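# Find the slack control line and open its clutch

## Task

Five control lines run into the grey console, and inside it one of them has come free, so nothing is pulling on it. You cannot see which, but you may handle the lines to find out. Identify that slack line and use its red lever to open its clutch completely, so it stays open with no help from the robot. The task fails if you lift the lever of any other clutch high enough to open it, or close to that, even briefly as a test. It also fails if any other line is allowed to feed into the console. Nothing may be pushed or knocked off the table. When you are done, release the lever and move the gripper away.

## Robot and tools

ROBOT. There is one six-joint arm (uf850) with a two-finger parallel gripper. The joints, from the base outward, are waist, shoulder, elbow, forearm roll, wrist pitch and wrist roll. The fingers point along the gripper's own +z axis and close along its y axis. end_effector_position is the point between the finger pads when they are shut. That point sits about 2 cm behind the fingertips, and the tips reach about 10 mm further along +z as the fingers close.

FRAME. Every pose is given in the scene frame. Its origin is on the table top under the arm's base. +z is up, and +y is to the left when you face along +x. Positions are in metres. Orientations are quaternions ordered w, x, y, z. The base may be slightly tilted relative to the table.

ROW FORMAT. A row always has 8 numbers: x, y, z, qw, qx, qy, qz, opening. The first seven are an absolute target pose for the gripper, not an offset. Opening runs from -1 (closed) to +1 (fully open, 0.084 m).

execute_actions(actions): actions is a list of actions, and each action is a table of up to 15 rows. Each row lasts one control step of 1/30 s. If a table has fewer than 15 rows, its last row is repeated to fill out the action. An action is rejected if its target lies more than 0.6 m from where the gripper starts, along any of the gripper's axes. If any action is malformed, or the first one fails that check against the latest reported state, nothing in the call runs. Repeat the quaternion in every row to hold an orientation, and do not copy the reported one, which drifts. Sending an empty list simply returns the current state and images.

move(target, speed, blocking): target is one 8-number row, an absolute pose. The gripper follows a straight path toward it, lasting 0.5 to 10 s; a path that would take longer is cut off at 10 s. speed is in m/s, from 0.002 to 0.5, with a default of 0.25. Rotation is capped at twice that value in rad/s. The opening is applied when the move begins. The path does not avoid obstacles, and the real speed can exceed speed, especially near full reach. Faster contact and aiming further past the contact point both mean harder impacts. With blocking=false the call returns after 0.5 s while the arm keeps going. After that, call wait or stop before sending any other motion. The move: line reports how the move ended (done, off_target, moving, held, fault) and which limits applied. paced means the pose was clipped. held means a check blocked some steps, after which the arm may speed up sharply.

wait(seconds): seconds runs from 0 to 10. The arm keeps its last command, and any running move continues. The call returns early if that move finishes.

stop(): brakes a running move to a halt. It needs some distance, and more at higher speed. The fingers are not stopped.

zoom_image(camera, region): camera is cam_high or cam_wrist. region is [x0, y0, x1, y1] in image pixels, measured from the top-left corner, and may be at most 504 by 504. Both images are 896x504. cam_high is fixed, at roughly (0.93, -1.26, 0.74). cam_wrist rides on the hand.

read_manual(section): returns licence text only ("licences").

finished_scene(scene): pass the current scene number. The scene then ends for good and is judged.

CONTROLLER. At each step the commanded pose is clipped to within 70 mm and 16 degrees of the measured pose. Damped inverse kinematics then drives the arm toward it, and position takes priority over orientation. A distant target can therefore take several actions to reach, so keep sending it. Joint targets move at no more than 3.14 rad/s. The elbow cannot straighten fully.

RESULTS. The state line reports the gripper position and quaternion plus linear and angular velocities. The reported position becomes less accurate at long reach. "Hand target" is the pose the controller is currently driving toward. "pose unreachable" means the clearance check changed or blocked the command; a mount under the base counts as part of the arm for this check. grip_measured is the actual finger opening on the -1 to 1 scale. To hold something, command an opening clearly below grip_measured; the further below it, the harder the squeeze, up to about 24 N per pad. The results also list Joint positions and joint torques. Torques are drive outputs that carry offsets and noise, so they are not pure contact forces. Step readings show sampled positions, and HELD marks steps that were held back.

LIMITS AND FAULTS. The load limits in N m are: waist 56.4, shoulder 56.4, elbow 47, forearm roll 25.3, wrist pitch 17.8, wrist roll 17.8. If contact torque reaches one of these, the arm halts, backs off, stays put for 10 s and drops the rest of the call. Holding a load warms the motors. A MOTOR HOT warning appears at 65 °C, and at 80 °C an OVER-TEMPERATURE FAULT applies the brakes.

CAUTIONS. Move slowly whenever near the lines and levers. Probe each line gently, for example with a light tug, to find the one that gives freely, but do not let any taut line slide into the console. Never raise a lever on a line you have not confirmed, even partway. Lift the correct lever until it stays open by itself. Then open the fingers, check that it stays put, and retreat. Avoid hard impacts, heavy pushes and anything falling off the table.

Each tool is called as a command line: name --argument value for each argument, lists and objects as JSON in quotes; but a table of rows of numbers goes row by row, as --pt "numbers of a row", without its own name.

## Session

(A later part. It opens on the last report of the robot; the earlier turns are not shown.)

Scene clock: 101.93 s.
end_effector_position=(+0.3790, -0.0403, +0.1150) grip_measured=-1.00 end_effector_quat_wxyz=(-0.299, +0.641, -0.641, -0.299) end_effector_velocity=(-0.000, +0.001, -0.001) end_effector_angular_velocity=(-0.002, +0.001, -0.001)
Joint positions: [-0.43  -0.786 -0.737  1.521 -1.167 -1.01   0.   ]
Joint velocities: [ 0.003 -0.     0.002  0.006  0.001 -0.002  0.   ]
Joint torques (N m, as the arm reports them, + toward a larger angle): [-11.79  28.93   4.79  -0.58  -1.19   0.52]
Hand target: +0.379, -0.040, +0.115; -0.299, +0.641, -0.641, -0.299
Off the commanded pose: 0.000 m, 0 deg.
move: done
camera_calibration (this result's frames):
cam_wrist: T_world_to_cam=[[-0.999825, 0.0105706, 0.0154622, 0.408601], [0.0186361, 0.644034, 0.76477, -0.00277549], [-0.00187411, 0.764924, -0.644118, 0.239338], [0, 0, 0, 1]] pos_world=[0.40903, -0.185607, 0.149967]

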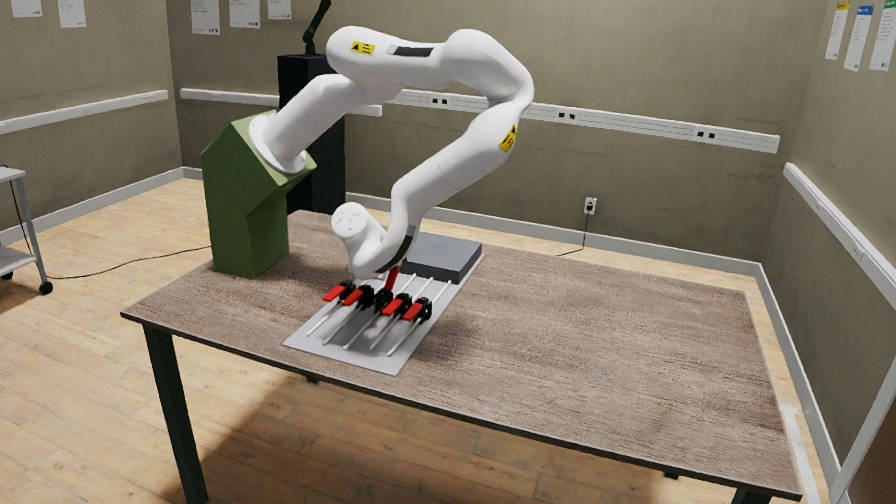

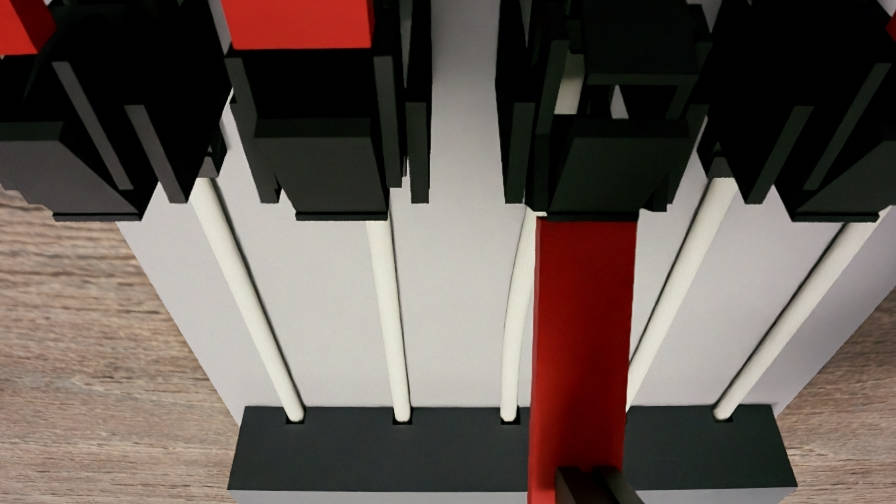

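move --target '[0.379,-0.02,0.1,-0.299,0.641,-0.641,-0.299,-1]' --speed 0.03

move --target '[0.379,-0.2,0.22,-0.299,0.641,-0.641,-0.299,-1]'

wait --seconds 2

Scene clock: 106.17 s.
end_effector_position=(+0.3790, -0.0202, +0.1001) grip_measured=-1.00 end_effector_quat_wxyz=(-0.299, +0.641, -0.641, -0.299) end_effector_velocity=(+0.000, +0.001, -0.001) end_effector_angular_velocity=(+0.000, -0.001, +0.001)
Joint positions: [-0.372 -0.81  -0.74   1.587 -1.17  -1.031  0.   ]
Joint velocities: [ 0.004 -0.002 -0.001  0.004 -0.    -0.002  0.   ]
Joint torques (N m, as the arm reports them, + toward a larger angle): [-11.95  28.09   5.9   -0.47  -1.06   0.57]
Hand target: +0.379, -0.020, +0.100; -0.299, +0.641, -0.641, -0.299
Off the commanded pose: 0.000 m, 0 deg.
move: done
camera_calibration (this result's frames):
cam_wrist: T_world_to_cam=[[-0.999826, 0.010603, 0.0153605, 0.408634], [0.0185795, 0.643924, 0.764863, -0.00431538], [-0.00178117, 0.765016, -0.644009, 0.214384], [0, 0, 0, 1]] pos_world=[0.409025, -0.165561, 0.135089]

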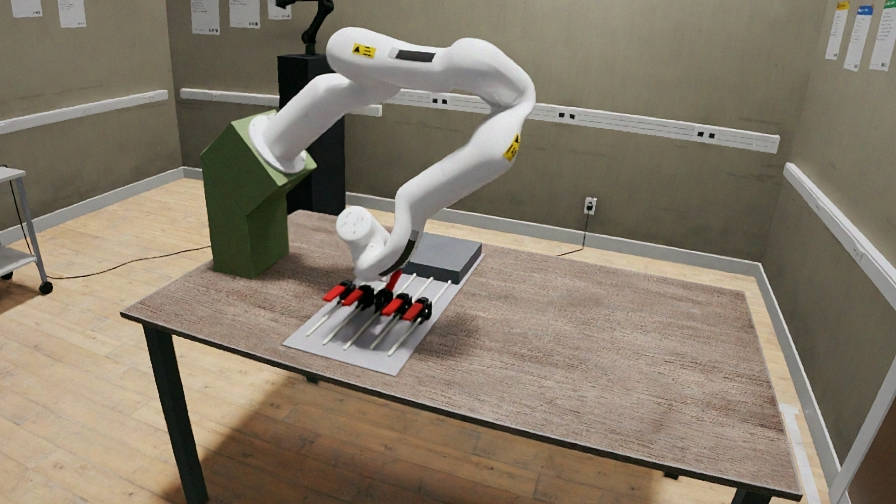

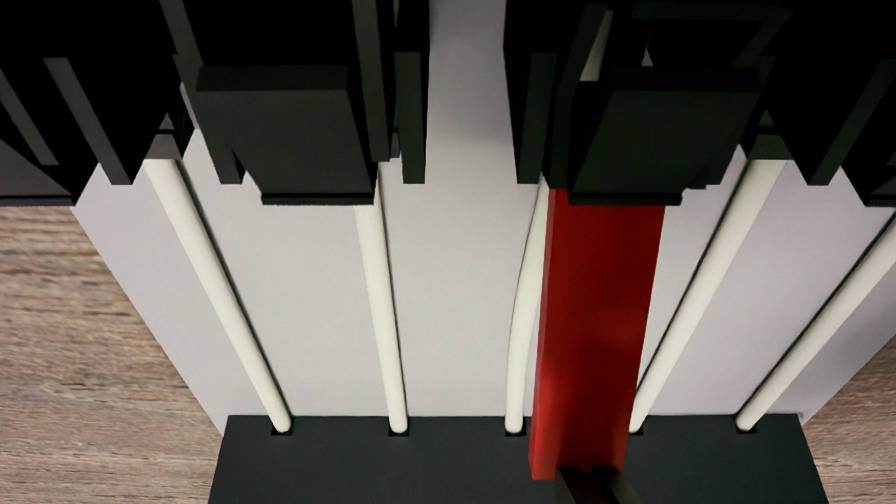

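Scene clock: 107.63 s.
end_effector_position=(+0.3789, -0.1992, +0.2200) grip_measured=-1.00 end_effector_quat_wxyz=(-0.299, +0.641, -0.641, -0.299) end_effector_velocity=(-0.000, -0.002, +0.001) end_effector_angular_velocity=(+0.001, +0.000, +0.001)
Joint positions: [-0.817 -0.697 -0.866  1.055 -1.251 -0.796  0.   ]
Joint velocities: [-0.003 -0.    -0.003 -0.005 -0.002  0.002  0.   ]
Joint torques (N m, as the arm reports them, + toward a larger angle): [-17.9   29.74  -1.4    0.    -1.34   0.67]
Hand target: +0.379, -0.200, +0.220; -0.299, +0.641, -0.641, -0.299
Off the commanded pose: 0.001 m, 0 deg.
move: done
camera_calibration (this result's frames):
cam_wrist: T_world_to_cam=[[-0.99983, 0.0109378, 0.0148195, 0.408795], [0.0183827, 0.642977, 0.765665, 0.018912], [-0.00115389, 0.765808, -0.643069, 0.428291], [0, 0, 0, 1]] pos_world=[0.408873, -0.34462, 0.254882]

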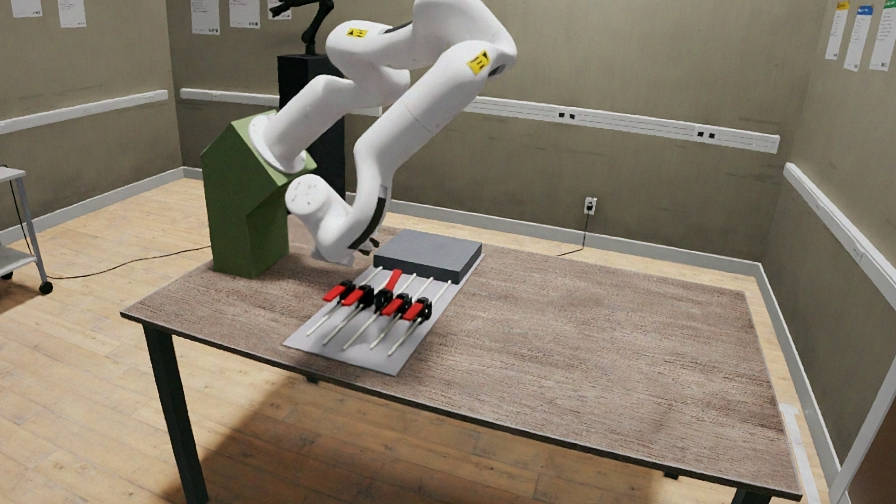

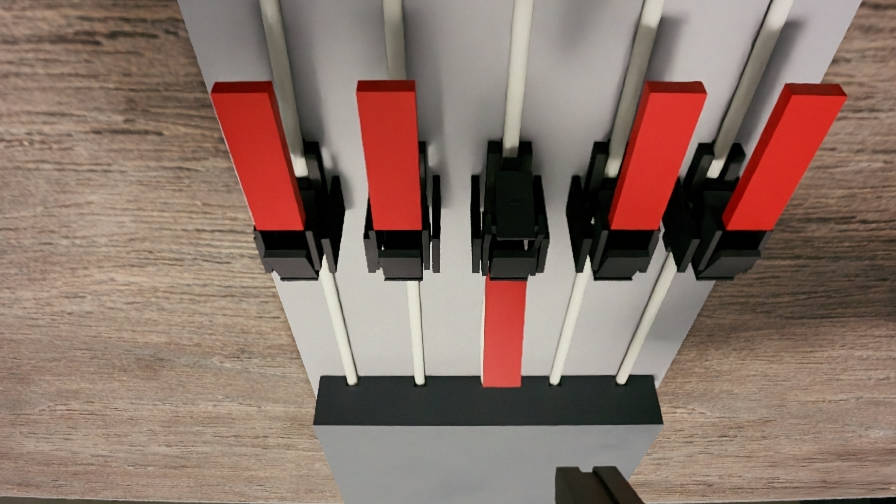

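Scene clock: 109.63 s.
end_effector_position=(+0.3790, -0.1995, +0.2202) grip_measured=-1.00 end_effector_quat_wxyz=(-0.299, +0.641, -0.641, -0.299) end_effector_velocity=(-0.000, +0.000, +0.000) end_effector_angular_velocity=(+0.003, -0.000, +0.000)
Joint positions: [-0.818 -0.697 -0.867  1.054 -1.251 -0.795  0.   ]
Joint velocities: [-0.    -0.001 -0.001 -0.002 -0.002  0.     0.   ]
Joint torques (N m, as the arm reports them, + toward a larger angle): [-20.48  29.21   0.09   0.26  -1.31   0.58]
Hand target: +0.379, -0.200, +0.220; -0.299, +0.641, -0.641, -0.299
Off the commanded pose: 0.001 m, 0 deg.
wait: 2.00 s; at rest by 0.17 s
camera_calibration (this result's frames):
cam_wrist: T_world_to_cam=[[-0.999833, 0.0109096, 0.0146875, 0.408861], [0.0182632, 0.643104, 0.765561, 0.019089], [-0.00109365, 0.765701, -0.643196, 0.428585], [0, 0, 0, 1]] pos_world=[0.408913, -0.344905, 0.255045]

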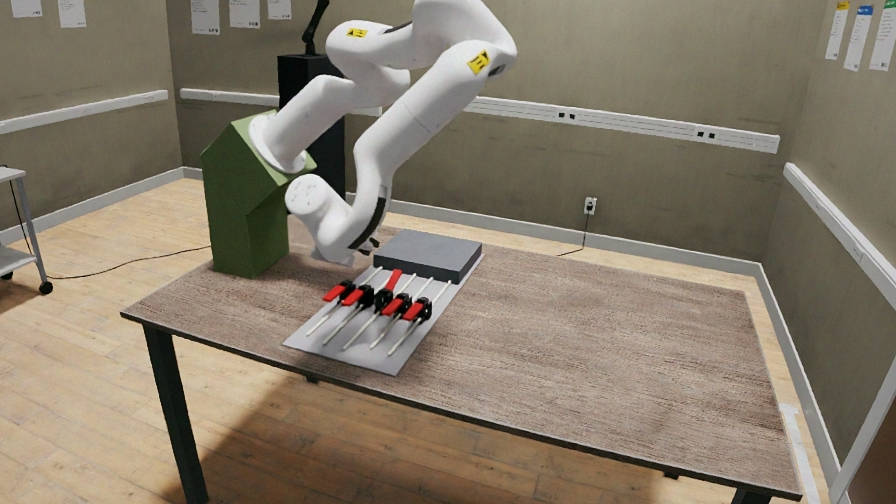

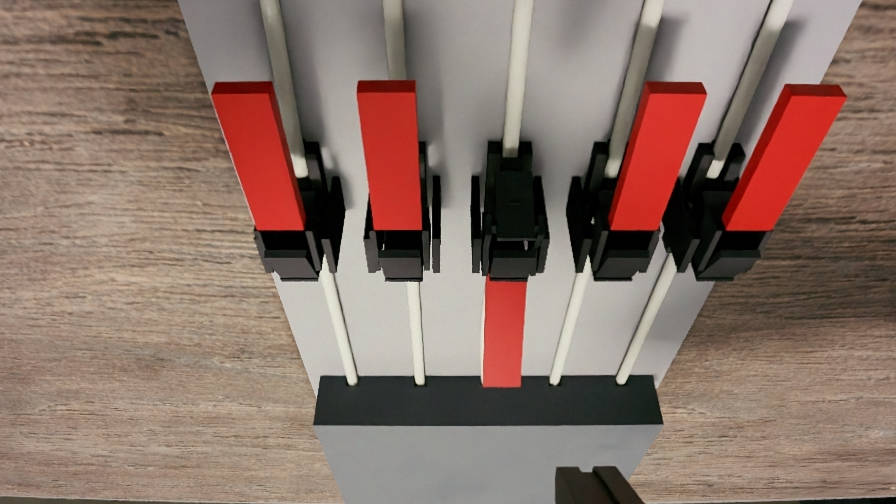

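finished_scene --scene 1

The scene is finished: the task was done.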